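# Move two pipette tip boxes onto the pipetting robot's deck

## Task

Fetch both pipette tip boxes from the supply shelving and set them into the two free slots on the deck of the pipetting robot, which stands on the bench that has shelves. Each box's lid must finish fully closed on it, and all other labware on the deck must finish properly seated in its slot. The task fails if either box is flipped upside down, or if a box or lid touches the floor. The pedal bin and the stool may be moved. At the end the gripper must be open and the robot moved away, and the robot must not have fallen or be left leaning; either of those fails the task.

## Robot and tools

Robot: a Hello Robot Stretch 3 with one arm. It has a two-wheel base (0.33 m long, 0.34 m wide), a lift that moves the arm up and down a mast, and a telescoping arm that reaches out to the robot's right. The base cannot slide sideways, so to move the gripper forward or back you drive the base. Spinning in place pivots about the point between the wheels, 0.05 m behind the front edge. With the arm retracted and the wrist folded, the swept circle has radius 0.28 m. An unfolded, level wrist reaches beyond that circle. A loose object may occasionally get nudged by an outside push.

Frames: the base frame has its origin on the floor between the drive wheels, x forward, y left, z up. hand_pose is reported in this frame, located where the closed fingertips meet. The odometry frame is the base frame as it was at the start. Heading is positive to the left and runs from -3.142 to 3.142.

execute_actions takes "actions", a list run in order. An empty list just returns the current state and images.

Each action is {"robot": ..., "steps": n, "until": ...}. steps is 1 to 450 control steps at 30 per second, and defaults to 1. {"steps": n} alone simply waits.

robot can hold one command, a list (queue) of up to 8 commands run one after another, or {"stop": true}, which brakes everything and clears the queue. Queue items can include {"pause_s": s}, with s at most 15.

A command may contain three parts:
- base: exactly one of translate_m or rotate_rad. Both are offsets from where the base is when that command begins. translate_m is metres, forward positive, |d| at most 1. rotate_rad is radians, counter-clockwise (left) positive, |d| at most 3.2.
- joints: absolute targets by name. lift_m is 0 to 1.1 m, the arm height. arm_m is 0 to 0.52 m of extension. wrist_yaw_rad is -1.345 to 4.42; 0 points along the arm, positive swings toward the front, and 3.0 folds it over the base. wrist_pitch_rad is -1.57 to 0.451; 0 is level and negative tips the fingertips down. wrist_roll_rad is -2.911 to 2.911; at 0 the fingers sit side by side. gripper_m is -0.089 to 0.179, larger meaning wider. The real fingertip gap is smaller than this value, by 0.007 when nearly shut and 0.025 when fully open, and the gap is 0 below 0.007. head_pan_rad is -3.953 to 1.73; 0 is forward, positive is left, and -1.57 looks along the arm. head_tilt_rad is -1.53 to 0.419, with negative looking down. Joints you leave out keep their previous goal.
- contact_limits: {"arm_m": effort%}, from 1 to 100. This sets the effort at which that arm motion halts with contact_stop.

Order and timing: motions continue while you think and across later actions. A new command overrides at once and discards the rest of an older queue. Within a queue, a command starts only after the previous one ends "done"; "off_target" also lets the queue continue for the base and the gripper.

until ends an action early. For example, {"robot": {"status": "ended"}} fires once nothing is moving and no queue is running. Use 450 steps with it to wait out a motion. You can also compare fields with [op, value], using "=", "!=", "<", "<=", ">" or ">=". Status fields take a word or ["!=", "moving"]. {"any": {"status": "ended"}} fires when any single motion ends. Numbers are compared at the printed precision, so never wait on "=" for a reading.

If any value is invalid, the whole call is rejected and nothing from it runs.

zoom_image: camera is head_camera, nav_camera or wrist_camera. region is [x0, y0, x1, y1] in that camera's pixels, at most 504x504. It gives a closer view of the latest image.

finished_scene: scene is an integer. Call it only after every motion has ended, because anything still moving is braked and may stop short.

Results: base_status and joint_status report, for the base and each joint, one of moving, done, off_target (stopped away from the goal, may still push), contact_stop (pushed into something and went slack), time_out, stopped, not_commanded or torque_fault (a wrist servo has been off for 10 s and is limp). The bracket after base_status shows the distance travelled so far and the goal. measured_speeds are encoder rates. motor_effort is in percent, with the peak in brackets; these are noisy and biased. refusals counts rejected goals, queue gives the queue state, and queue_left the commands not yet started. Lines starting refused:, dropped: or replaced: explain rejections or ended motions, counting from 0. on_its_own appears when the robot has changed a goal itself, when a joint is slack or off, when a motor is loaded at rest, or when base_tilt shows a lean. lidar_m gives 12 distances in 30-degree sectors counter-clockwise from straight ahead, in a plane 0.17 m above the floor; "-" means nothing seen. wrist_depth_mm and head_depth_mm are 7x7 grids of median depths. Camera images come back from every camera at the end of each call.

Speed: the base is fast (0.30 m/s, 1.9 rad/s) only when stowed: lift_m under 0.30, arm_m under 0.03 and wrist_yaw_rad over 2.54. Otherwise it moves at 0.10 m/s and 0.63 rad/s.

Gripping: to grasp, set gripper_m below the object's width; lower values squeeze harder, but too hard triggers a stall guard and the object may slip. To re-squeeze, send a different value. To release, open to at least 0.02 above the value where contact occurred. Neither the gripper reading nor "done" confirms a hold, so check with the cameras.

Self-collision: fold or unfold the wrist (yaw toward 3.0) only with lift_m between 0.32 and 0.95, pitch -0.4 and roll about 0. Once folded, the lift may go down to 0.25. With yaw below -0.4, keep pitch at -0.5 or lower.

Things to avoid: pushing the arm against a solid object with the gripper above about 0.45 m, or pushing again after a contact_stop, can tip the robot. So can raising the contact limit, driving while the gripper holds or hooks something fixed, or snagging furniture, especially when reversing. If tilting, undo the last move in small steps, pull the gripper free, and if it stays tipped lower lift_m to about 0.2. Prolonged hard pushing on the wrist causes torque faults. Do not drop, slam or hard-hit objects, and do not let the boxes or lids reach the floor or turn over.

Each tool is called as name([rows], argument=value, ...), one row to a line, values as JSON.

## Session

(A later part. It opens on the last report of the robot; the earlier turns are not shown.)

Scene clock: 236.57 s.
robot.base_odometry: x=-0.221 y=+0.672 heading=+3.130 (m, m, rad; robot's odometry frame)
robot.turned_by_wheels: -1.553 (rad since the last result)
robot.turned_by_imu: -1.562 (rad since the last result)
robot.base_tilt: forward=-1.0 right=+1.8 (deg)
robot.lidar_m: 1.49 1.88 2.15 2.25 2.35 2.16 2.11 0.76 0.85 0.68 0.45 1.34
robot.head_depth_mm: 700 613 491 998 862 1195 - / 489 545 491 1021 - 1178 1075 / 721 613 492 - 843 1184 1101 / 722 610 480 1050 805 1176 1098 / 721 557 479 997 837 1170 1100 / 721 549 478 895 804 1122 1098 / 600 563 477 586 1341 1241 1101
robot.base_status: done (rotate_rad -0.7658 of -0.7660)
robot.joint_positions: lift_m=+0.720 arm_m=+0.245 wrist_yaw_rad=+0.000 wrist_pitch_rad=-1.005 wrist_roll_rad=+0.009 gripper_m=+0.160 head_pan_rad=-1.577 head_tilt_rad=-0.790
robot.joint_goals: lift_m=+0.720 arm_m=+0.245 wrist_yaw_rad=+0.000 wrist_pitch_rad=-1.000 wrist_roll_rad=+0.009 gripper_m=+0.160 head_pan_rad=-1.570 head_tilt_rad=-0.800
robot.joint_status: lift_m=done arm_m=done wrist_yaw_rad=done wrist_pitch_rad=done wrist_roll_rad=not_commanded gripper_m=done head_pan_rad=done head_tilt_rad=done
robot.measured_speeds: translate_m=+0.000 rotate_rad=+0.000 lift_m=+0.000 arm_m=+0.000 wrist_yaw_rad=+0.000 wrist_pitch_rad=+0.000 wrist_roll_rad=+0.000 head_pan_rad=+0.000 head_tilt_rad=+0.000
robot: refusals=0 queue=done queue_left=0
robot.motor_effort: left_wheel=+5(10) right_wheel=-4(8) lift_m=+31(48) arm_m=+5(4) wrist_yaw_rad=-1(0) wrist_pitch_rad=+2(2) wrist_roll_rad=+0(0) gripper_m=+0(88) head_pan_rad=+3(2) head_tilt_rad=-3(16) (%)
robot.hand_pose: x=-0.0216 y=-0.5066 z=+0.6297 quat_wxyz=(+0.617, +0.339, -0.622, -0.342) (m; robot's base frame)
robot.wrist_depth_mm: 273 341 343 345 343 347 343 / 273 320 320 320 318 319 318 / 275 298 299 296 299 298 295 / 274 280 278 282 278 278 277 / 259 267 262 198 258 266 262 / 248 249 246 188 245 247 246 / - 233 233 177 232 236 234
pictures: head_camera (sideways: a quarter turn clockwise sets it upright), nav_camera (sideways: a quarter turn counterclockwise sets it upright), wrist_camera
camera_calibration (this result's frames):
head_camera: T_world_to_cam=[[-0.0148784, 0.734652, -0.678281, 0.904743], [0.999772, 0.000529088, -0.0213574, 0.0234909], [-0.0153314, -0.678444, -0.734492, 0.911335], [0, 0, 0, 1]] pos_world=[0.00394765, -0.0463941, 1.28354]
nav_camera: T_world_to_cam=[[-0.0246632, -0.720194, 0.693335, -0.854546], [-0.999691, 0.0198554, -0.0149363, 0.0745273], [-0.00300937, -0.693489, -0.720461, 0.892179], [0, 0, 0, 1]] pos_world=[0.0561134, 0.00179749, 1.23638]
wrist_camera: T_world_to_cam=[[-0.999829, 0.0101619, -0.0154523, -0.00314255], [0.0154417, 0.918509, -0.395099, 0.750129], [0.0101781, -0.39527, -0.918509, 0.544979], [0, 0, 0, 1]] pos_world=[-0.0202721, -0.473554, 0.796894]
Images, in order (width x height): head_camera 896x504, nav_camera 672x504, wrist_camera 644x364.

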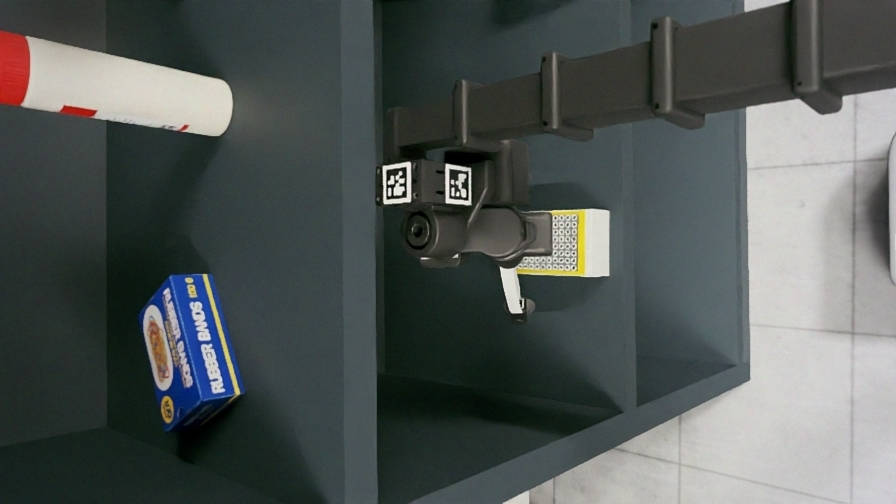

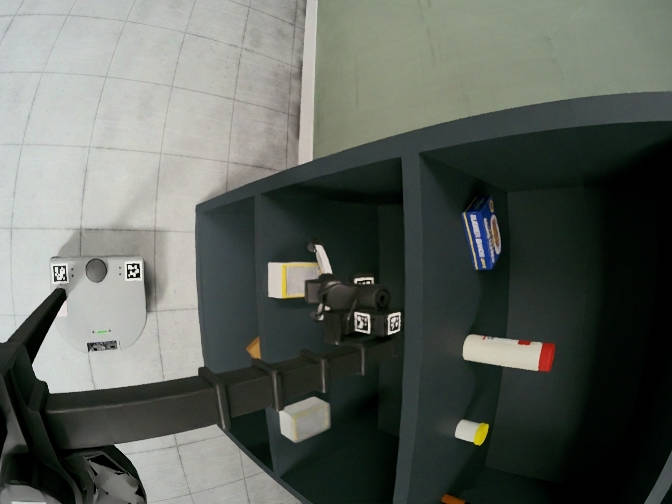

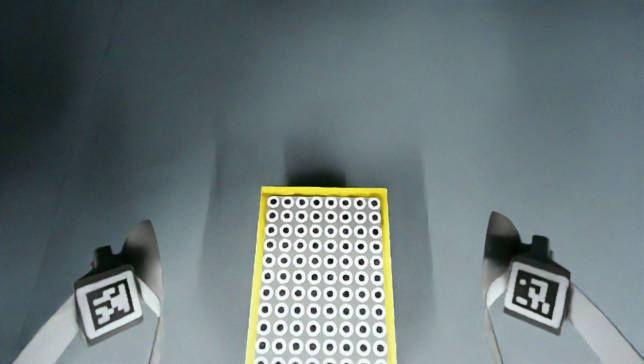

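execute_actions([
  {"robot":{"joints":{"lift_m":0.668}},"steps":300,"until":{"robot":{"status":"ended"}}},
])

Scene clock: 240.73 s.
robot.base_odometry: x=-0.221 y=+0.672 heading=+3.130 (m, m, rad; robot's odometry frame)
robot.turned_by_wheels: +0.000 (rad since the last result)
robot.turned_by_imu: +0.001 (rad since the last result)
robot.base_tilt: forward=-1.0 right=+2.1 (deg)
robot.lidar_m: 1.49 1.88 2.15 2.25 2.35 2.16 2.10 0.76 0.84 0.68 0.45 1.34
robot.head_depth_mm: 701 613 492 997 843 1188 1127 / 491 546 492 1023 - - 1111 / 723 612 493 1050 823 1179 1100 / 721 612 480 1014 807 1182 1099 / 720 557 479 990 839 1173 1097 / 718 550 478 895 807 1120 1096 / 600 565 476 587 1342 1245 1101
robot.base_status: done (rotate_rad -0.7658 of -0.7660)
robot.joint_positions: lift_m=+0.668 arm_m=+0.245 wrist_yaw_rad=+0.000 wrist_pitch_rad=-1.005 wrist_roll_rad=+0.009 gripper_m=+0.160 head_pan_rad=-1.577 head_tilt_rad=-0.790
robot.joint_goals: lift_m=+0.668 arm_m=+0.245 wrist_yaw_rad=+0.000 wrist_pitch_rad=-1.000 wrist_roll_rad=+0.009 gripper_m=+0.160 head_pan_rad=-1.570 head_tilt_rad=-0.800
robot.joint_status: lift_m=done arm_m=done wrist_yaw_rad=done wrist_pitch_rad=done wrist_roll_rad=not_commanded gripper_m=done head_pan_rad=done head_tilt_rad=done
robot.measured_speeds: translate_m=+0.000 rotate_rad=+0.000 lift_m=+0.000 arm_m=+0.000 wrist_yaw_rad=+0.000 wrist_pitch_rad=+0.000 wrist_roll_rad=+0.000 head_pan_rad=+0.000 head_tilt_rad=+0.000
robot: refusals=0 queue=done queue_left=0
robot.motor_effort: left_wheel=+5(5) right_wheel=-5(5) lift_m=+31(30) arm_m=+4(4) wrist_yaw_rad=-1(1) wrist_pitch_rad=+2(2) wrist_roll_rad=+0(0) gripper_m=+0(0) head_pan_rad=+3(3) head_tilt_rad=-4(4) (%)
robot.hand_pose: x=-0.0216 y=-0.5066 z=+0.5777 quat_wxyz=(+0.617, +0.339, -0.622, -0.342) (m; robot's base frame)
robot.wrist_depth_mm: 268 276 274 275 276 276 276 / 253 257 257 258 255 256 255 / 241 239 239 239 240 240 238 / 224 224 218 155 219 224 223 / 212 214 206 147 206 212 209 / 200 199 142 138 142 199 198 / - 188 134 130 134 188 188
pictures: head_camera (sideways: a quarter turn clockwise sets it upright), nav_camera (sideways: a quarter turn counterclockwise sets it upright), wrist_camera
camera_calibration (this result's frames):
head_camera: T_world_to_cam=[[-0.0148786, 0.734652, -0.678281, 0.904743], [0.999772, 0.000529325, -0.0213574, 0.0234909], [-0.0153312, -0.678444, -0.734492, 0.911335], [0, 0, 0, 1]] pos_world=[0.00394766, -0.0463941, 1.28354]
nav_camera: T_world_to_cam=[[-0.024663, -0.720194, 0.693335, -0.854546], [-0.999691, 0.0198551, -0.0149363, 0.0745273], [-0.00300921, -0.693489, -0.720461, 0.892179], [0, 0, 0, 1]] pos_world=[0.0561134, 0.0017975, 1.23638]
wrist_camera: T_world_to_cam=[[-0.999829, 0.010162, -0.0154523, -0.00394586], [0.0154417, 0.918509, -0.395099, 0.729591], [0.0101781, -0.39527, -0.918509, 0.497223], [0, 0, 0, 1]] pos_world=[-0.0202721, -0.473559, 0.744904]
Images, in order (width x height): head_camera 896x504, nav_camera 672x504, wrist_camera 644x364.

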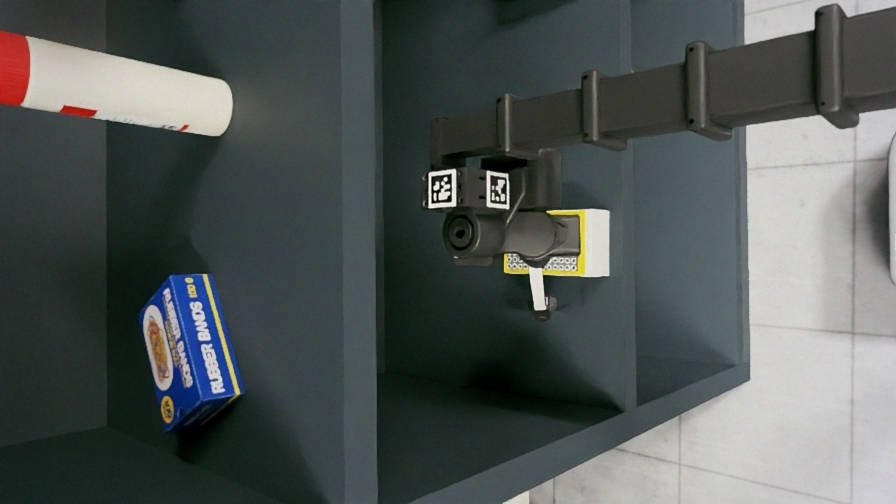

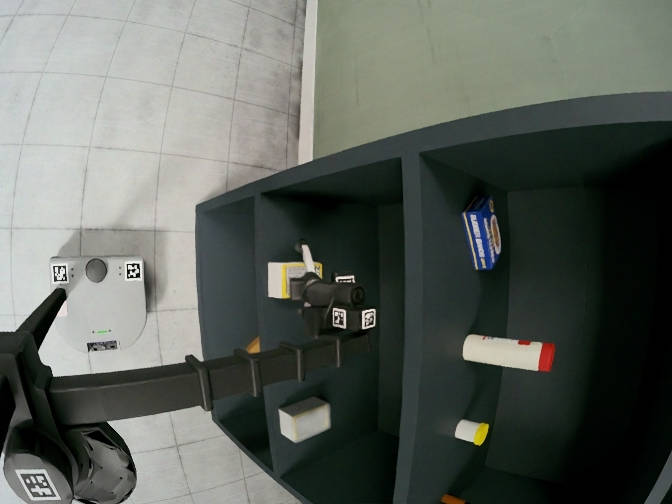

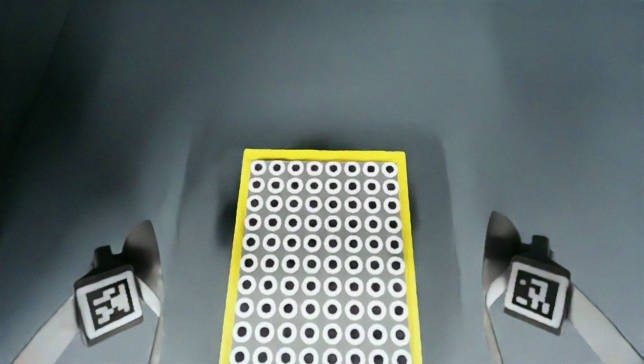

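execute_actions([
  {"robot":[{"joints":{"lift_m":0.665}},{"joints":{"gripper_m":0.04}},{"joints":{"lift_m":0.70}}],"steps":300,"until":{"robot":{"status":"ended"}}},
  {"steps":10},
])

Scene clock: 253.67 s.
robot.base_odometry: x=-0.221 y=+0.672 heading=+3.130 (m, m, rad; robot's odometry frame)
robot.turned_by_wheels: +0.000 (rad since the last result)
robot.turned_by_imu: +0.001 (rad since the last result)
robot.base_tilt: forward=-1.0 right=+2.0 (deg)
robot.lidar_m: 1.48 1.88 2.15 2.25 2.34 2.16 2.10 0.76 0.85 0.68 0.45 1.34
robot.head_depth_mm: 700 616 491 1000 847 1189 - / 490 545 491 1024 - 1175 1084 / 720 612 481 - 816 1173 1100 / 720 610 480 1046 807 1170 1095 / 722 558 478 995 841 1176 1102 / 719 550 478 898 804 1113 1102 / 600 563 475 587 1338 1237 1092
robot.base_status: done (rotate_rad -0.7658 of -0.7660)
robot.joint_positions: lift_m=+0.700 arm_m=+0.245 wrist_yaw_rad=+0.000 wrist_pitch_rad=-1.009 wrist_roll_rad=+0.009 gripper_m=+0.041 head_pan_rad=-1.577 head_tilt_rad=-0.790
robot.joint_goals: lift_m=+0.700 arm_m=+0.245 wrist_yaw_rad=+0.000 wrist_pitch_rad=-1.000 wrist_roll_rad=+0.009 gripper_m=+0.040 head_pan_rad=-1.570 head_tilt_rad=-0.800
robot.joint_status: lift_m=done arm_m=done wrist_yaw_rad=done wrist_pitch_rad=done wrist_roll_rad=not_commanded gripper_m=done head_pan_rad=done head_tilt_rad=done
robot.measured_speeds: translate_m=+0.000 rotate_rad=+0.000 lift_m=+0.000 arm_m=+0.000 wrist_yaw_rad=+0.000 wrist_pitch_rad=+0.000 wrist_roll_rad=+0.000 head_pan_rad=+0.000 head_tilt_rad=+0.000
robot: refusals=0 queue=done queue_left=0
robot.motor_effort: left_wheel=+4(4) right_wheel=-4(4) lift_m=+46(48) arm_m=+5(4) wrist_yaw_rad=+0(0) wrist_pitch_rad=+3(3) wrist_roll_rad=+0(0) gripper_m=-18(96) head_pan_rad=+2(3) head_tilt_rad=-4(3) (%)
robot.hand_pose: x=-0.0216 y=-0.5058 z=+0.6087 quat_wxyz=(+0.616, +0.340, -0.621, -0.344) (m; robot's base frame)
robot.wrist_depth_mm: 274 317 315 314 316 312 312 / 273 293 294 293 293 293 292 / 267 275 275 274 276 273 272 / 254 256 250 148 249 255 256 / 242 241 143 140 142 241 240 / 228 230 134 133 133 230 227 / 215 216 130 126 128 216 215
pictures: head_camera (sideways: a quarter turn clockwise sets it upright), nav_camera (sideways: a quarter turn counterclockwise sets it upright), wrist_camera
camera_calibration (this result's frames):
head_camera: T_world_to_cam=[[-0.0148787, 0.734652, -0.678281, 0.904742], [0.999772, 0.000529447, -0.0213574, 0.0234909], [-0.0153312, -0.678444, -0.734492, 0.911335], [0, 0, 0, 1]] pos_world=[0.00394767, -0.0463941, 1.28354]
nav_camera: T_world_to_cam=[[-0.0246629, -0.720194, 0.693335, -0.854546], [-0.999691, 0.019855, -0.0149363, 0.0745273], [-0.00300912, -0.693489, -0.720461, 0.892179], [0, 0, 0, 1]] pos_world=[0.0561134, 0.00179752, 1.23638]
wrist_camera: T_world_to_cam=[[-0.999829, 0.0102165, -0.015415, -0.00347047], [0.0154409, 0.91991, -0.391826, 0.739807], [0.0101773, -0.391997, -0.91991, 0.52853], [0, 0, 0, 1]] pos_world=[-0.0202721, -0.473338, 0.776022]
Images, in order (width x height): head_camera 896x504, nav_camera 672x504, wrist_camera 644x364.

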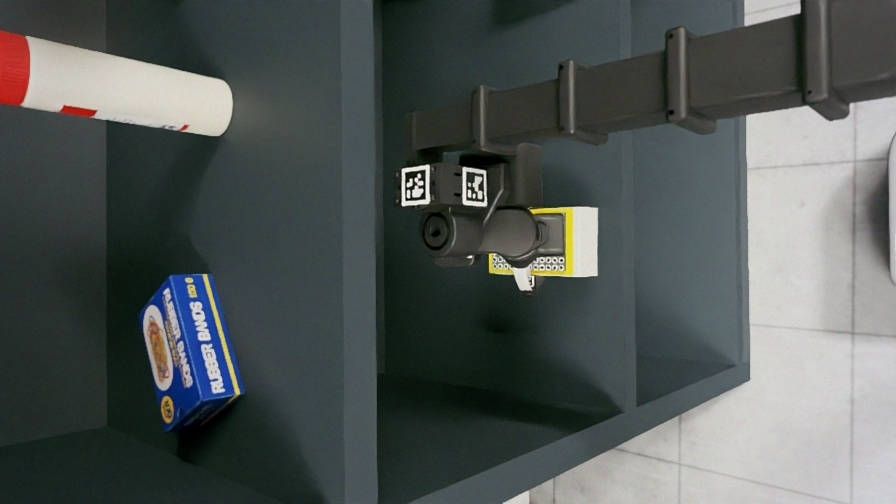

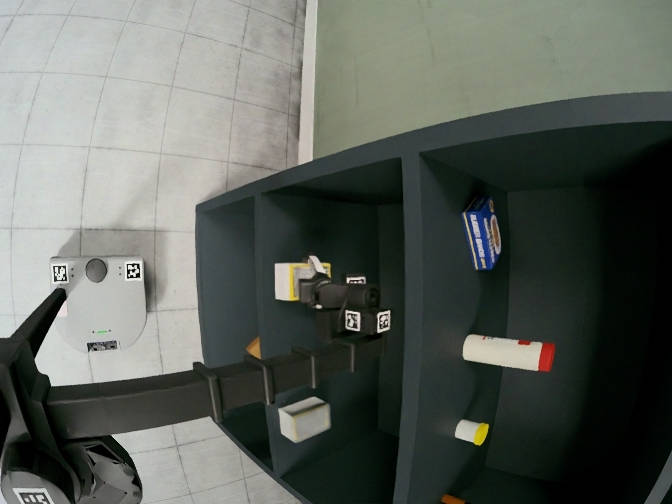

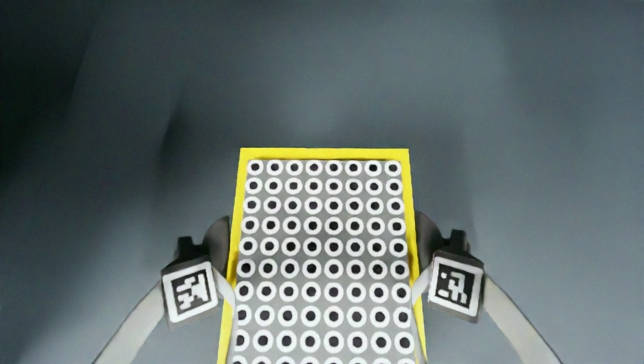

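execute_actions([
  {"robot":[{"joints":{"arm_m":0.0}},{"base":{"rotate_rad":0.606},"joints":{"lift_m":1.095}},{"base":{"translate_m":0.7}},{"base":{"translate_m":0.658}},{"base":{"rotate_rad":0.947},"joints":{"head_tilt_rad":-0.6}},{"joints":{"arm_m":0.28}}],"steps":450,"until":{"robot":{"status":"ended"}}},
  {"steps":450,"until":{"robot":{"status":"ended"}}},
  {"steps":450,"until":{"robot":{"status":"ended"}}},
])

Scene clock: 290.10 s.
robot.base_odometry: x=-1.346 y=-0.088 heading=-1.601 (m, m, rad; robot's odometry frame)
robot.turned_by_wheels: +1.553 (rad since the last result)
robot.turned_by_imu: +1.570 (rad since the last result)
robot.base_tilt: forward=-1.0 right=+1.9 (deg)
robot.lidar_m: 2.05 1.63 2.07 3.21 2.19 1.48 1.73 0.75 1.07 0.57 0.64 0.84
robot.head_depth_mm: 917 1009 711 572 499 1360 1166 / - 1028 675 571 499 1362 1153 / - 1028 665 552 499 1357 1163 / 912 - 548 521 499 1357 1167 / 918 1015 829 590 499 1303 1163 / 916 992 790 590 498 1299 1162 / 901 1029 827 610 497 1263 1148
robot.base_status: done (rotate_rad +0.9468 of +0.9470)
robot.joint_positions: lift_m=+1.095 arm_m=+0.280 wrist_yaw_rad=+0.000 wrist_pitch_rad=-1.009 wrist_roll_rad=+0.009 gripper_m=+0.041 head_pan_rad=-1.577 head_tilt_rad=-0.606
robot.joint_goals: lift_m=+1.095 arm_m=+0.280 wrist_yaw_rad=+0.000 wrist_pitch_rad=-1.000 wrist_roll_rad=+0.009 gripper_m=+0.040 head_pan_rad=-1.570 head_tilt_rad=-0.600
robot.joint_status: lift_m=done arm_m=done wrist_yaw_rad=done wrist_pitch_rad=done wrist_roll_rad=not_commanded gripper_m=done head_pan_rad=done head_tilt_rad=done
robot.measured_speeds: translate_m=+0.000 rotate_rad=+0.000 lift_m=+0.000 arm_m=+0.000 wrist_yaw_rad=+0.000 wrist_pitch_rad=+0.000 wrist_roll_rad=+0.000 head_pan_rad=+0.000 head_tilt_rad=+0.000
robot: refusals=0 queue=done queue_left=0
robot.motor_effort: left_wheel=-2(8) right_wheel=+3(10) lift_m=+46(46) arm_m=+4(4) wrist_yaw_rad=-1(0) wrist_pitch_rad=+3(3) wrist_roll_rad=+0(0) gripper_m=-18(18) head_pan_rad=+3(3) head_tilt_rad=+4(16) (%)
robot.hand_pose: x=-0.0216 y=-0.5407 z=+1.0037 quat_wxyz=(+0.616, +0.341, -0.621, -0.344) (m; robot's base frame)
robot.wrist_depth_mm: 327 333 335 335 216 215 215 / 309 306 310 310 220 219 221 / 291 260 263 260 225 224 224 / 267 259 253 148 247 257 258 / 251 245 143 140 142 232 235 / 233 230 134 133 134 221 225 / 219 218 130 126 128 206 214
pictures: head_camera (sideways: a quarter turn clockwise sets it upright), nav_camera (sideways: a quarter turn counterclockwise sets it upright), wrist_camera
camera_calibration (this result's frames):
head_camera: T_world_to_cam=[[-0.015678, 0.598071, -0.801289, 1.06507], [0.999748, -0.0034908, -0.0221665, 0.0245496], [-0.0160543, -0.801435, -0.597866, 0.733627], [0, 0, 0, 1]] pos_world=[0.00393258, -0.048947, 1.29258]
nav_camera: T_world_to_cam=[[-0.0238488, -0.581097, 0.813485, -1.01115], [-0.999709, 0.0168867, -0.0172456, 0.0775377], [-0.00371573, -0.813659, -0.581331, 0.711207], [0, 0, 0, 1]] pos_world=[0.0560429, -0.0102083, 1.23734]
wrist_camera: T_world_to_cam=[[-0.999829, 0.0102718, -0.0154058, 0.0029884], [0.0154849, 0.920034, -0.391533, 0.926465], [0.0101521, -0.391704, -0.920035, 0.878449], [0, 0, 0, 1]] pos_world=[-0.0202765, -0.508318, 1.17099]
Images, in order (width x height): head_camera 896x504, nav_camera 672x504, wrist_camera 644x364.

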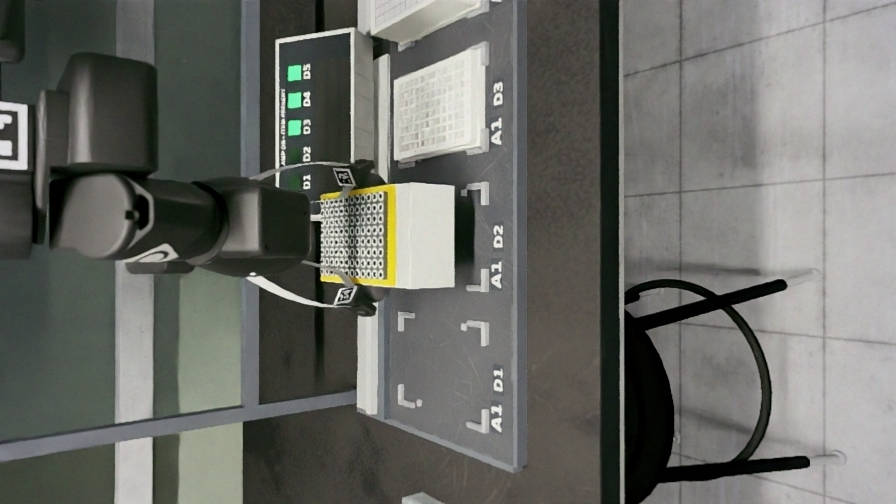

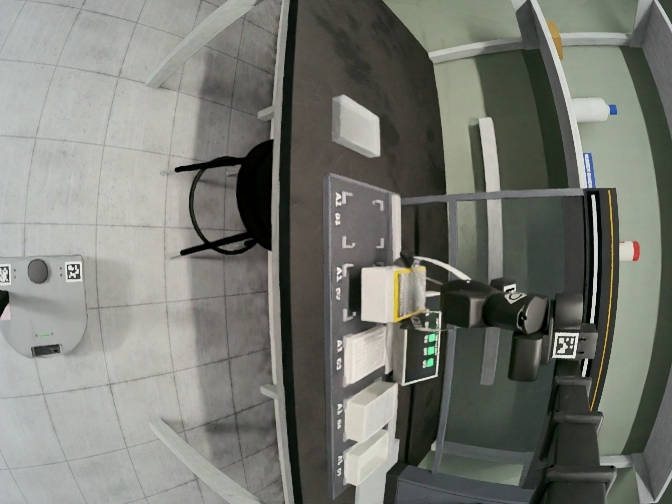

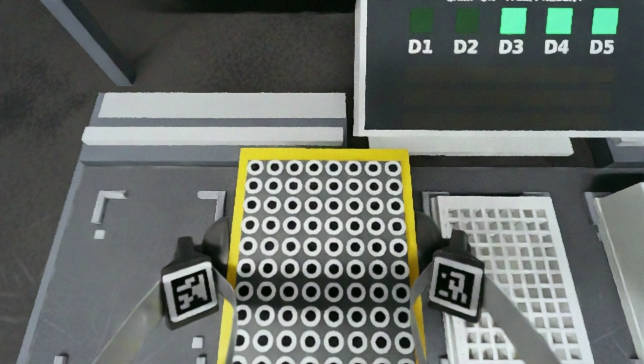

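execute_actions([
  {"robot":{"joints":{"lift_m":1.075}},"steps":200,"until":{"robot":{"status":"ended"}}},
  {"steps":5},
])

zoom_image(camera="head_camera", region=[320, 130, 540, 350])

Scene clock: 293.43 s.
robot.base_odometry: x=-1.346 y=-0.088 heading=-1.601 (m, m, rad; robot's odometry frame)
robot.turned_by_wheels: +0.000 (rad since the last result)
robot.turned_by_imu: +0.000 (rad since the last result)
robot.base_tilt: forward=-1.0 right=+1.9 (deg)
robot.lidar_m: 2.05 1.63 2.07 3.19 2.19 1.49 1.73 0.75 1.07 0.57 0.64 0.84
robot.head_depth_mm: 932 1013 709 572 500 1361 1163 / - 1043 676 571 498 1367 1160 / - 1043 666 547 499 1366 1168 / 917 1004 570 518 498 1357 1163 / 916 1010 829 590 500 1291 1158 / 919 995 790 592 497 1294 1165 / 906 1024 826 611 498 1263 1148
robot.base_status: done (rotate_rad +0.9468 of +0.9470)
robot.joint_positions: lift_m=+1.075 arm_m=+0.280 wrist_yaw_rad=+0.000 wrist_pitch_rad=-1.009 wrist_roll_rad=+0.009 gripper_m=+0.041 head_pan_rad=-1.577 head_tilt_rad=-0.606
robot.joint_goals: lift_m=+1.075 arm_m=+0.280 wrist_yaw_rad=+0.000 wrist_pitch_rad=-1.000 wrist_roll_rad=+0.009 gripper_m=+0.040 head_pan_rad=-1.570 head_tilt_rad=-0.600
robot.joint_status: lift_m=done arm_m=done wrist_yaw_rad=done wrist_pitch_rad=done wrist_roll_rad=not_commanded gripper_m=done head_pan_rad=done head_tilt_rad=done
robot.measured_speeds: translate_m=+0.000 rotate_rad=+0.000 lift_m=+0.000 arm_m=+0.000 wrist_yaw_rad=+0.000 wrist_pitch_rad=+0.000 wrist_roll_rad=+0.000 head_pan_rad=+0.000 head_tilt_rad=+0.000
robot: refusals=0 queue=done queue_left=0
robot.motor_effort: left_wheel=-2(2) right_wheel=+4(4) lift_m=+32(46) arm_m=+5(4) wrist_yaw_rad=+0(0) wrist_pitch_rad=+3(3) wrist_roll_rad=+0(0) gripper_m=-18(18) head_pan_rad=+2(3) head_tilt_rad=+3(3) (%)
robot.hand_pose: x=-0.0216 y=-0.5407 z=+0.9842 quat_wxyz=(+0.616, +0.341, -0.621, -0.344) (m; robot's base frame)
robot.wrist_depth_mm: 300 309 309 307 200 200 200 / 286 287 287 288 205 204 204 / 265 244 243 240 256 257 250 / 242 240 233 149 230 236 237 / 225 225 143 140 141 213 217 / 212 213 134 133 133 205 209 / 201 201 130 126 129 190 196
pictures: head_camera (sideways: a quarter turn clockwise sets it upright), nav_camera (sideways: a quarter turn counterclockwise sets it upright), wrist_camera
camera_calibration (this result's frames):
head_camera: T_world_to_cam=[[-0.015678, 0.598071, -0.80129, 1.06507], [0.999748, -0.00349069, -0.0221665, 0.0245496], [-0.0160542, -0.801435, -0.597866, 0.733627], [0, 0, 0, 1]] pos_world=[0.00393258, -0.048947, 1.29258]
nav_camera: T_world_to_cam=[[-0.0238488, -0.581097, 0.813485, -1.01115], [-0.999709, 0.0168866, -0.0172456, 0.0775377], [-0.00371564, -0.813659, -0.581331, 0.711207], [0, 0, 0, 1]] pos_world=[0.0560429, -0.0102083, 1.23734]
wrist_camera: T_world_to_cam=[[-0.999829, 0.0102731, -0.0154051, 0.00268811], [0.015485, 0.920064, -0.391461, 0.918768], [0.0101521, -0.391632, -0.920066, 0.860605], [0, 0, 0, 1]] pos_world=[-0.0202765, -0.508313, 1.15152]
Images, in order (width x height): head_camera 896x504, nav_camera 672x504, wrist_camera 644x364.

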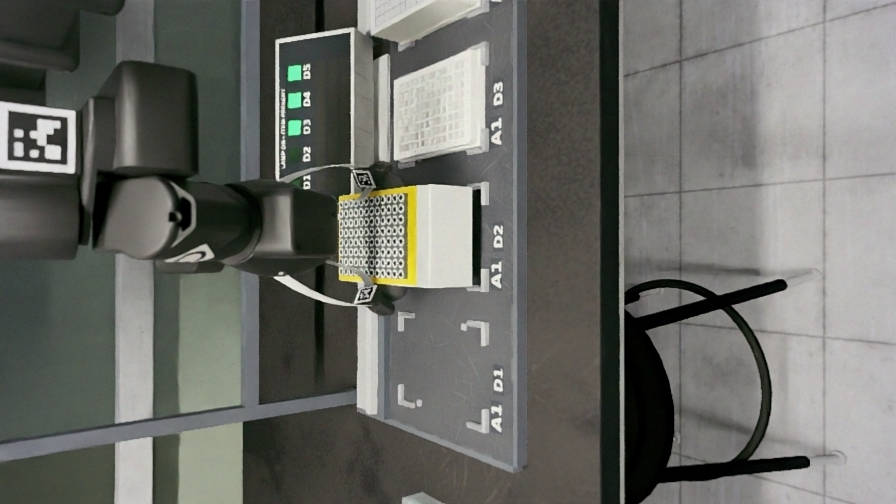

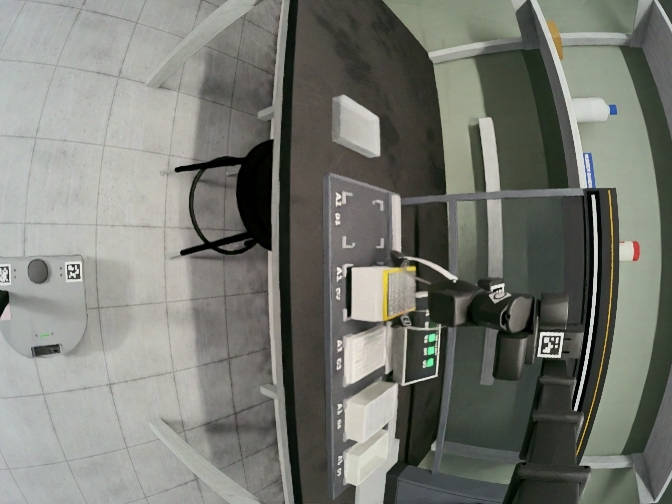

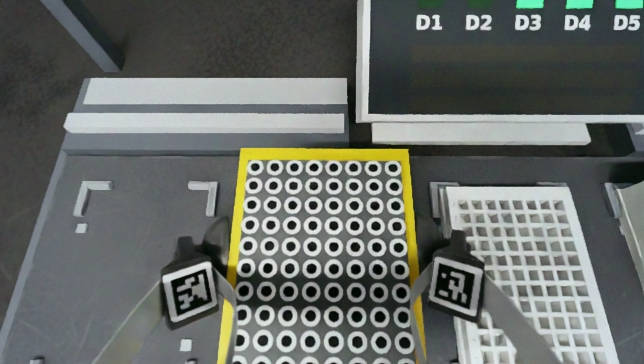

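Region (320, 130, 540, 350) of head_camera's 896x504 image, scaled by 2.291, with more detail than that image has.

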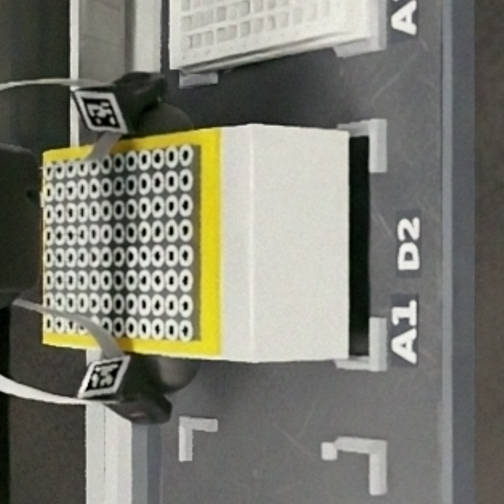

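execute_actions([
  {"robot":[{"joints":{"arm_m":0.2835}},{"joints":{"lift_m":1.066}}],"steps":200,"until":{"robot":{"status":"ended"}}},
  {"steps":5},
])

zoom_image(camera="head_camera", region=[320, 130, 540, 350])

Scene clock: 302.43 s.
robot.base_odometry: x=-1.346 y=-0.088 heading=-1.601 (m, m, rad; robot's odometry frame)
robot.turned_by_wheels: +0.000 (rad since the last result)
robot.turned_by_imu: +0.001 (rad since the last result)
robot.base_tilt: forward=-1.0 right=+2.1 (deg)
robot.lidar_m: 2.04 1.63 2.07 3.20 2.19 1.49 1.73 0.75 1.06 0.57 0.64 0.83
robot.head_depth_mm: - 1006 710 573 500 1371 1166 / - 866 675 571 499 1362 1161 / - - 665 546 499 1357 1161 / 916 998 579 532 499 1356 1166 / 915 1008 829 591 497 1293 1160 / 921 992 791 592 496 1297 1159 / 903 1021 829 610 496 1272 1151
robot.base_status: done (rotate_rad +0.9468 of +0.9470)
robot.joint_positions: lift_m=+1.066 arm_m=+0.283 wrist_yaw_rad=+0.000 wrist_pitch_rad=-1.009 wrist_roll_rad=+0.009 gripper_m=+0.041 head_pan_rad=-1.577 head_tilt_rad=-0.606
robot.joint_goals: lift_m=+1.066 arm_m=+0.283 wrist_yaw_rad=+0.000 wrist_pitch_rad=-1.000 wrist_roll_rad=+0.009 gripper_m=+0.040 head_pan_rad=-1.570 head_tilt_rad=-0.600
robot.joint_status: lift_m=done arm_m=done wrist_yaw_rad=done wrist_pitch_rad=done wrist_roll_rad=not_commanded gripper_m=done head_pan_rad=done head_tilt_rad=done
robot.measured_speeds: translate_m=+0.000 rotate_rad=+0.000 lift_m=+0.000 arm_m=+0.000 wrist_yaw_rad=+0.000 wrist_pitch_rad=+0.000 wrist_roll_rad=+0.000 head_pan_rad=+0.000 head_tilt_rad=+0.000
robot: refusals=0 queue=done queue_left=0
robot.motor_effort: left_wheel=-2(2) right_wheel=+4(4) lift_m=+32(31) arm_m=+5(8) wrist_yaw_rad=-1(0) wrist_pitch_rad=+3(3) wrist_roll_rad=+0(0) gripper_m=-18(18) head_pan_rad=+3(3) head_tilt_rad=+2(3) (%)
robot.hand_pose: x=-0.0216 y=-0.5442 z=+0.9752 quat_wxyz=(+0.616, +0.341, -0.621, -0.344) (m; robot's base frame)
robot.wrist_depth_mm: 289 297 296 294 191 191 192 / 276 262 263 261 195 194 196 / 244 237 235 234 250 248 248 / 229 228 223 148 218 227 228 / 217 216 143 140 141 204 209 / 203 203 134 133 134 193 198 / 193 192 130 126 129 181 184
pictures: head_camera (sideways: a quarter turn clockwise sets it upright), nav_camera (sideways: a quarter turn counterclockwise sets it upright), wrist_camera
camera_calibration (this result's frames):
head_camera: T_world_to_cam=[[-0.015678, 0.598071, -0.80129, 1.06507], [0.999748, -0.0034908, -0.0221665, 0.0245496], [-0.0160543, -0.801435, -0.597866, 0.733627], [0, 0, 0, 1]] pos_world=[0.00393258, -0.048947, 1.29258]
nav_camera: T_world_to_cam=[[-0.0238488, -0.581097, 0.813485, -1.01115], [-0.999709, 0.0168867, -0.0172456, 0.0775377], [-0.00371573, -0.813659, -0.581331, 0.711207], [0, 0, 0, 1]] pos_world=[0.0560429, -0.0102083, 1.23734]
wrist_camera: T_world_to_cam=[[-0.999829, 0.0102735, -0.0154048, 0.00258537], [0.0154851, 0.920074, -0.391439, 0.918442], [0.0101521, -0.39161, -0.920075, 0.85098], [0, 0, 0, 1]] pos_world=[-0.0202765, -0.511809, 1.14252]
Images, in order (width x height): head_camera 896x504, nav_camera 672x504, wrist_camera 644x364.

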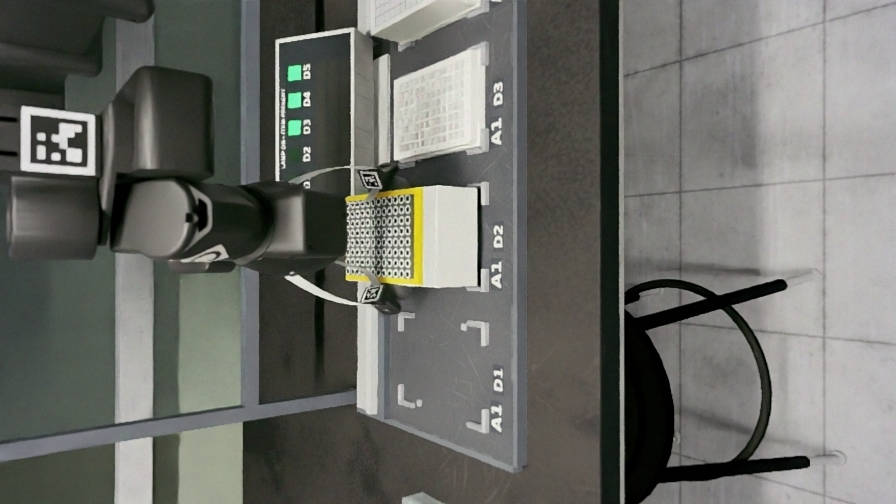

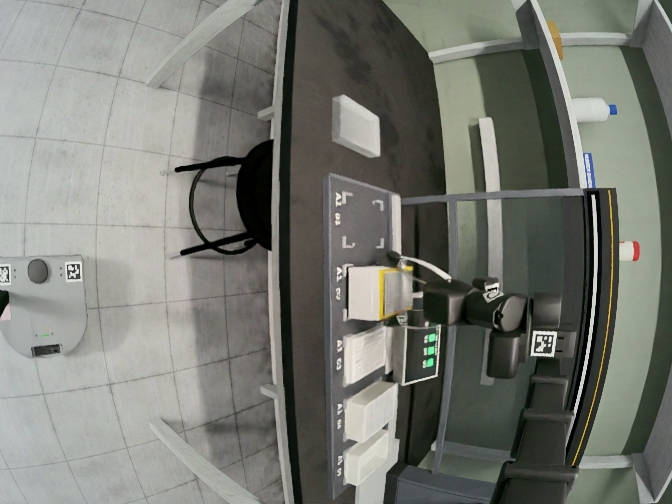

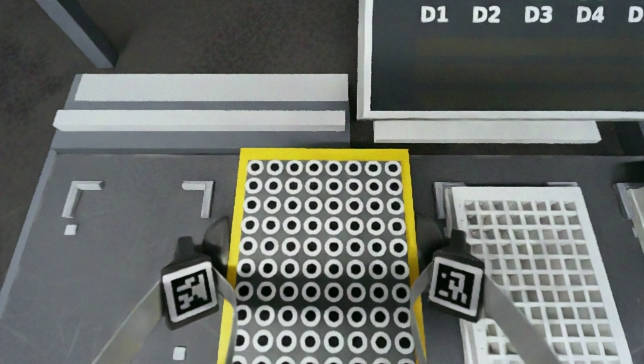

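Region (320, 130, 540, 350) of head_camera's 896x504 image, scaled by 2.291, with more detail than that image has.

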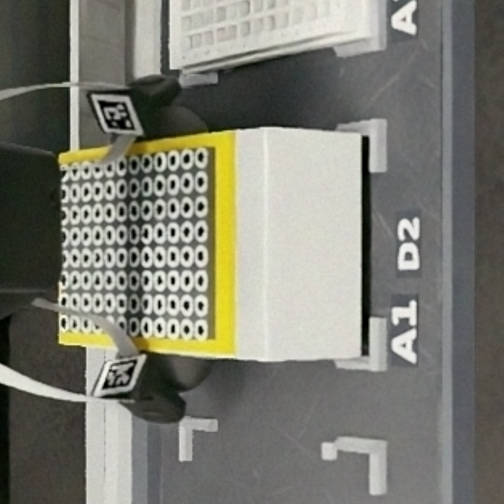

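execute_actions([
  {"robot":{"joints":{"lift_m":1.058}},"steps":200,"until":{"robot":{"status":"ended"}}},
  {"steps":5},
])

zoom_image(camera="head_camera", region=[320, 130, 540, 350])

Scene clock: 305.60 s.
robot.base_odometry: x=-1.346 y=-0.088 heading=-1.601 (m, m, rad; robot's odometry frame)
robot.turned_by_wheels: +0.000 (rad since the last result)
robot.turned_by_imu: +0.000 (rad since the last result)
robot.base_tilt: forward=-1.1 right=+1.9 (deg)
robot.lidar_m: 2.05 1.64 2.08 3.20 2.19 1.48 1.73 0.75 1.07 0.57 0.64 0.84
robot.head_depth_mm: - 1026 714 570 499 1356 1168 / - - 676 572 498 1364 1161 / - - 675 549 498 1356 1169 / 910 992 673 531 498 1360 1163 / 919 1010 826 589 498 1292 1166 / 915 996 788 591 498 1292 1162 / 905 1024 825 608 498 1261 1147
robot.base_status: done (rotate_rad +0.9468 of +0.9470)
robot.joint_positions: lift_m=+1.058 arm_m=+0.283 wrist_yaw_rad=+0.000 wrist_pitch_rad=-1.006 wrist_roll_rad=+0.009 gripper_m=+0.041 head_pan_rad=-1.577 head_tilt_rad=-0.606
robot.joint_goals: lift_m=+1.058 arm_m=+0.283 wrist_yaw_rad=+0.000 wrist_pitch_rad=-1.000 wrist_roll_rad=+0.009 gripper_m=+0.040 head_pan_rad=-1.570 head_tilt_rad=-0.600
robot.joint_status: lift_m=done arm_m=done wrist_yaw_rad=done wrist_pitch_rad=done wrist_roll_rad=not_commanded gripper_m=done head_pan_rad=done head_tilt_rad=done
robot.measured_speeds: translate_m=+0.000 rotate_rad=+0.000 lift_m=+0.000 arm_m=+0.000 wrist_yaw_rad=+0.000 wrist_pitch_rad=+0.000 wrist_roll_rad=+0.000 head_pan_rad=+0.000 head_tilt_rad=+0.000
robot: refusals=0 queue=done queue_left=0
robot.motor_effort: left_wheel=-2(2) right_wheel=+4(4) lift_m=+30(31) arm_m=+4(5) wrist_yaw_rad=+0(0) wrist_pitch_rad=+2(4) wrist_roll_rad=+1(0) gripper_m=-18(18) head_pan_rad=+2(3) head_tilt_rad=+3(3) (%)
robot.hand_pose: x=-0.0216 y=-0.5451 z=+0.9677 quat_wxyz=(+0.617, +0.339, -0.622, -0.343) (m; robot's base frame)
robot.wrist_depth_mm: 281 288 288 289 185 185 184 / 268 253 255 253 190 189 188 / 230 226 227 226 243 242 241 / 222 221 215 149 214 221 217 / 208 209 143 140 142 196 200 / 197 197 133 132 133 188 187 / 187 186 129 125 128 177 176
pictures: head_camera (sideways: a quarter turn clockwise sets it upright), nav_camera (sideways: a quarter turn counterclockwise sets it upright), wrist_camera
camera_calibration (this result's frames):
head_camera: T_world_to_cam=[[-0.0156779, 0.598071, -0.801289, 1.06507], [0.999748, -0.00349092, -0.0221665, 0.0245496], [-0.0160544, -0.801435, -0.597866, 0.733627], [0, 0, 0, 1]] pos_world=[0.00393257, -0.048947, 1.29258]
nav_camera: T_world_to_cam=[[-0.0238489, -0.581097, 0.813485, -1.01115], [-0.999709, 0.0168869, -0.0172456, 0.0775377], [-0.00371583, -0.813659, -0.581331, 0.711207], [0, 0, 0, 1]] pos_world=[0.0560429, -0.0102083, 1.23734]
wrist_camera: T_world_to_cam=[[-0.999829, 0.0102162, -0.0154399, 0.00248115], [0.0154836, 0.918625, -0.394828, 0.918814], [0.0101499, -0.394999, -0.918625, 0.840466], [0, 0, 0, 1]] pos_world=[-0.0202765, -0.512086, 1.13489]
Images, in order (width x height): head_camera 896x504, nav_camera 672x504, wrist_camera 644x364.

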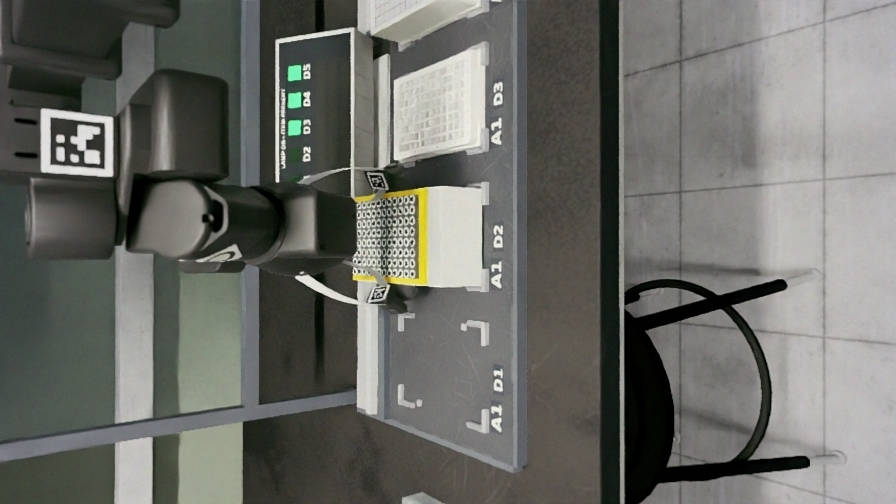

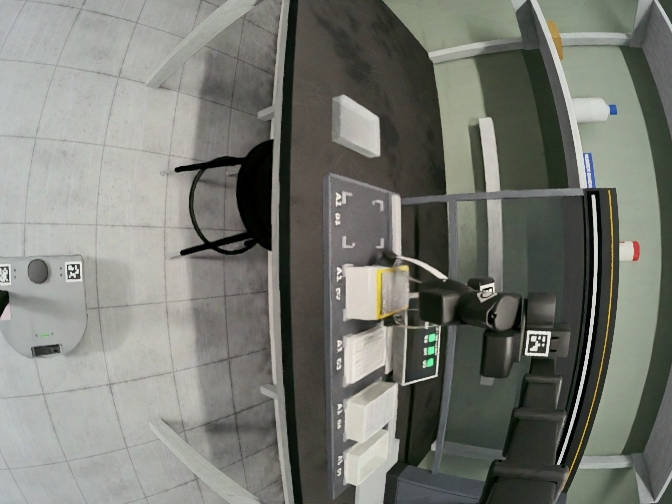

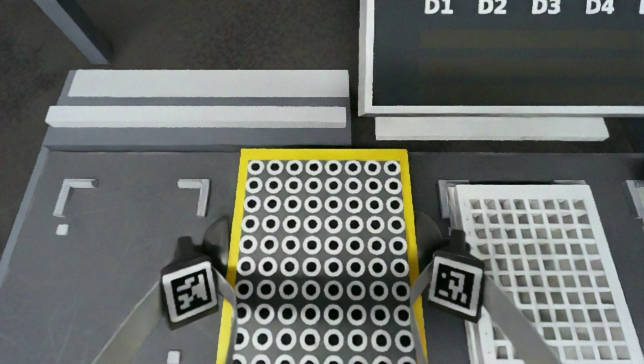

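Region (320, 130, 540, 350) of head_camera's 896x504 image, scaled by 2.291, with more detail than that image has.

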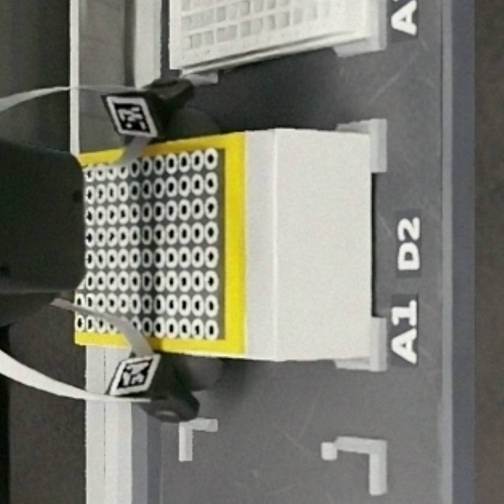

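execute_actions([
  {"robot":[{"joints":{"lift_m":1.063}},{"joints":{"arm_m":0.2865}},{"joints":{"lift_m":1.056}}],"steps":200,"until":{"robot":{"status":"ended"}}},
  {"steps":5},
])

zoom_image(camera="head_camera", region=[270, 100, 540, 350])

Scene clock: 309.87 s.
robot.base_odometry: x=-1.346 y=-0.088 heading=-1.601 (m, m, rad; robot's odometry frame)
robot.turned_by_wheels: +0.000 (rad since the last result)
robot.turned_by_imu: +0.001 (rad since the last result)
robot.base_tilt: forward=-1.0 right=+2.0 (deg)
robot.lidar_m: 2.04 1.63 2.07 3.20 2.19 1.49 1.73 0.75 1.07 0.57 0.64 0.83
robot.head_depth_mm: - 1029 722 573 500 1358 1165 / - - 677 571 499 1364 1164 / - - 664 551 500 1362 1165 / 902 995 674 532 498 1368 1155 / 916 1010 830 592 499 1296 1162 / 917 999 789 591 498 1291 1161 / 905 1028 828 610 497 1269 1144
robot.base_status: done (rotate_rad +0.9468 of +0.9470)
robot.joint_positions: lift_m=+1.057 arm_m=+0.286 wrist_yaw_rad=+0.000 wrist_pitch_rad=-1.005 wrist_roll_rad=+0.009 gripper_m=+0.041 head_pan_rad=-1.577 head_tilt_rad=-0.606
robot.joint_goals: lift_m=+1.056 arm_m=+0.286 wrist_yaw_rad=+0.000 wrist_pitch_rad=-1.000 wrist_roll_rad=+0.009 gripper_m=+0.040 head_pan_rad=-1.570 head_tilt_rad=-0.600
robot.joint_status: lift_m=done arm_m=done wrist_yaw_rad=done wrist_pitch_rad=done wrist_roll_rad=not_commanded gripper_m=done head_pan_rad=done head_tilt_rad=done
robot.measured_speeds: translate_m=+0.000 rotate_rad=+0.000 lift_m=+0.000 arm_m=+0.000 wrist_yaw_rad=+0.000 wrist_pitch_rad=+0.000 wrist_roll_rad=+0.000 head_pan_rad=+0.000 head_tilt_rad=+0.000
robot: refusals=0 queue=done queue_left=0
robot.motor_effort: left_wheel=-2(2) right_wheel=+4(4) lift_m=+23(48) arm_m=+4(6) wrist_yaw_rad=+0(0) wrist_pitch_rad=+2(3) wrist_roll_rad=+0(0) gripper_m=-17(18) head_pan_rad=+2(2) head_tilt_rad=+3(2) (%)
robot.hand_pose: x=-0.0216 y=-0.5481 z=+0.9660 quat_wxyz=(+0.617, +0.339, -0.622, -0.342) (m; robot's base frame)
robot.wrist_depth_mm: 280 286 288 285 183 183 182 / 265 253 252 254 187 187 186 / 227 225 226 225 240 241 239 / 220 221 216 146 210 219 219 / 207 208 141 139 141 195 198 / 196 196 133 132 132 184 185 / 186 186 130 126 128 176 173
pictures: head_camera (sideways: a quarter turn clockwise sets it upright), nav_camera (sideways: a quarter turn counterclockwise sets it upright), wrist_camera
camera_calibration (this result's frames):
head_camera: T_world_to_cam=[[-0.015678, 0.598071, -0.80129, 1.06507], [0.999748, -0.0034908, -0.0221665, 0.0245496], [-0.0160543, -0.801435, -0.597866, 0.733627], [0, 0, 0, 1]] pos_world=[0.00393258, -0.048947, 1.29258]
nav_camera: T_world_to_cam=[[-0.0238488, -0.581097, 0.813485, -1.01115], [-0.999709, 0.0168867, -0.0172456, 0.0775377], [-0.00371573, -0.813659, -0.581331, 0.711207], [0, 0, 0, 1]] pos_world=[0.0560429, -0.0102083, 1.23734]
wrist_camera: T_world_to_cam=[[-0.999829, 0.0102138, -0.0154469, 0.00249172], [0.0154873, 0.918504, -0.395109, 0.921125], [0.0101525, -0.39528, -0.918504, 0.837443], [0, 0, 0, 1]] pos_world=[-0.0202766, -0.515058, 1.13318]
Images, in order (width x height): head_camera 896x504, nav_camera 672x504, wrist_camera 644x364.

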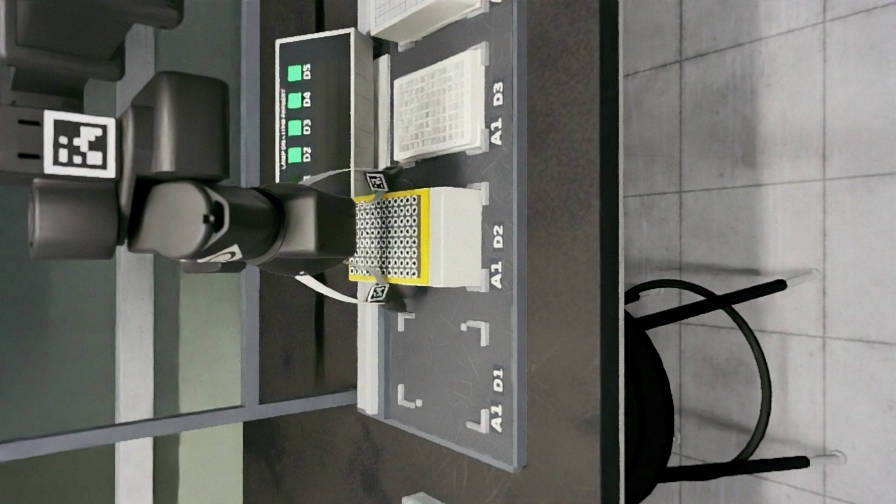

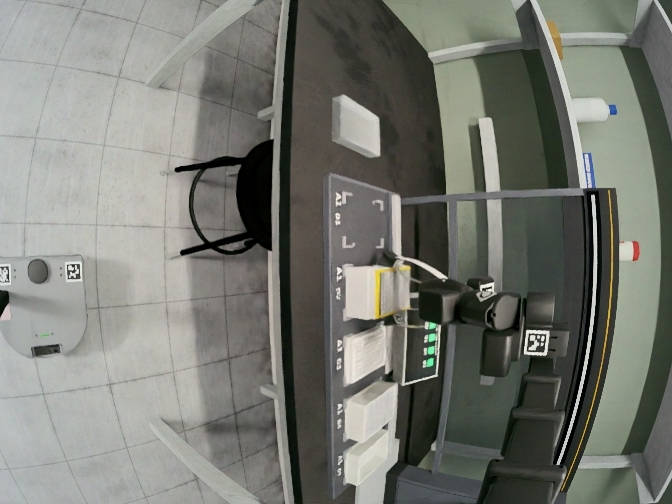

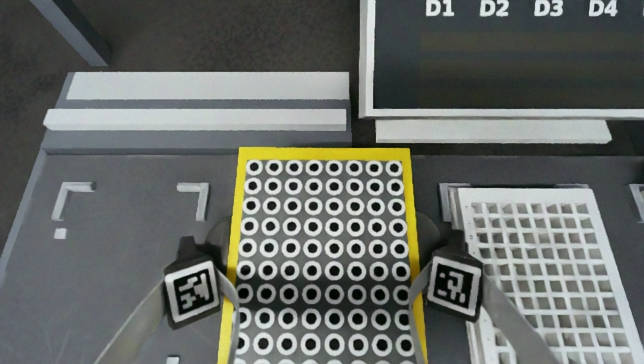

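Region (270, 100, 540, 350) of head_camera's 896x504 image, scaled by 1.867, with more detail than that image has; it fills the top 467 rows of this view, and the rest is white.

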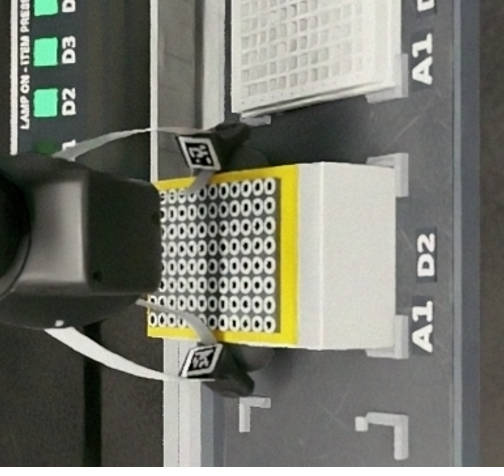

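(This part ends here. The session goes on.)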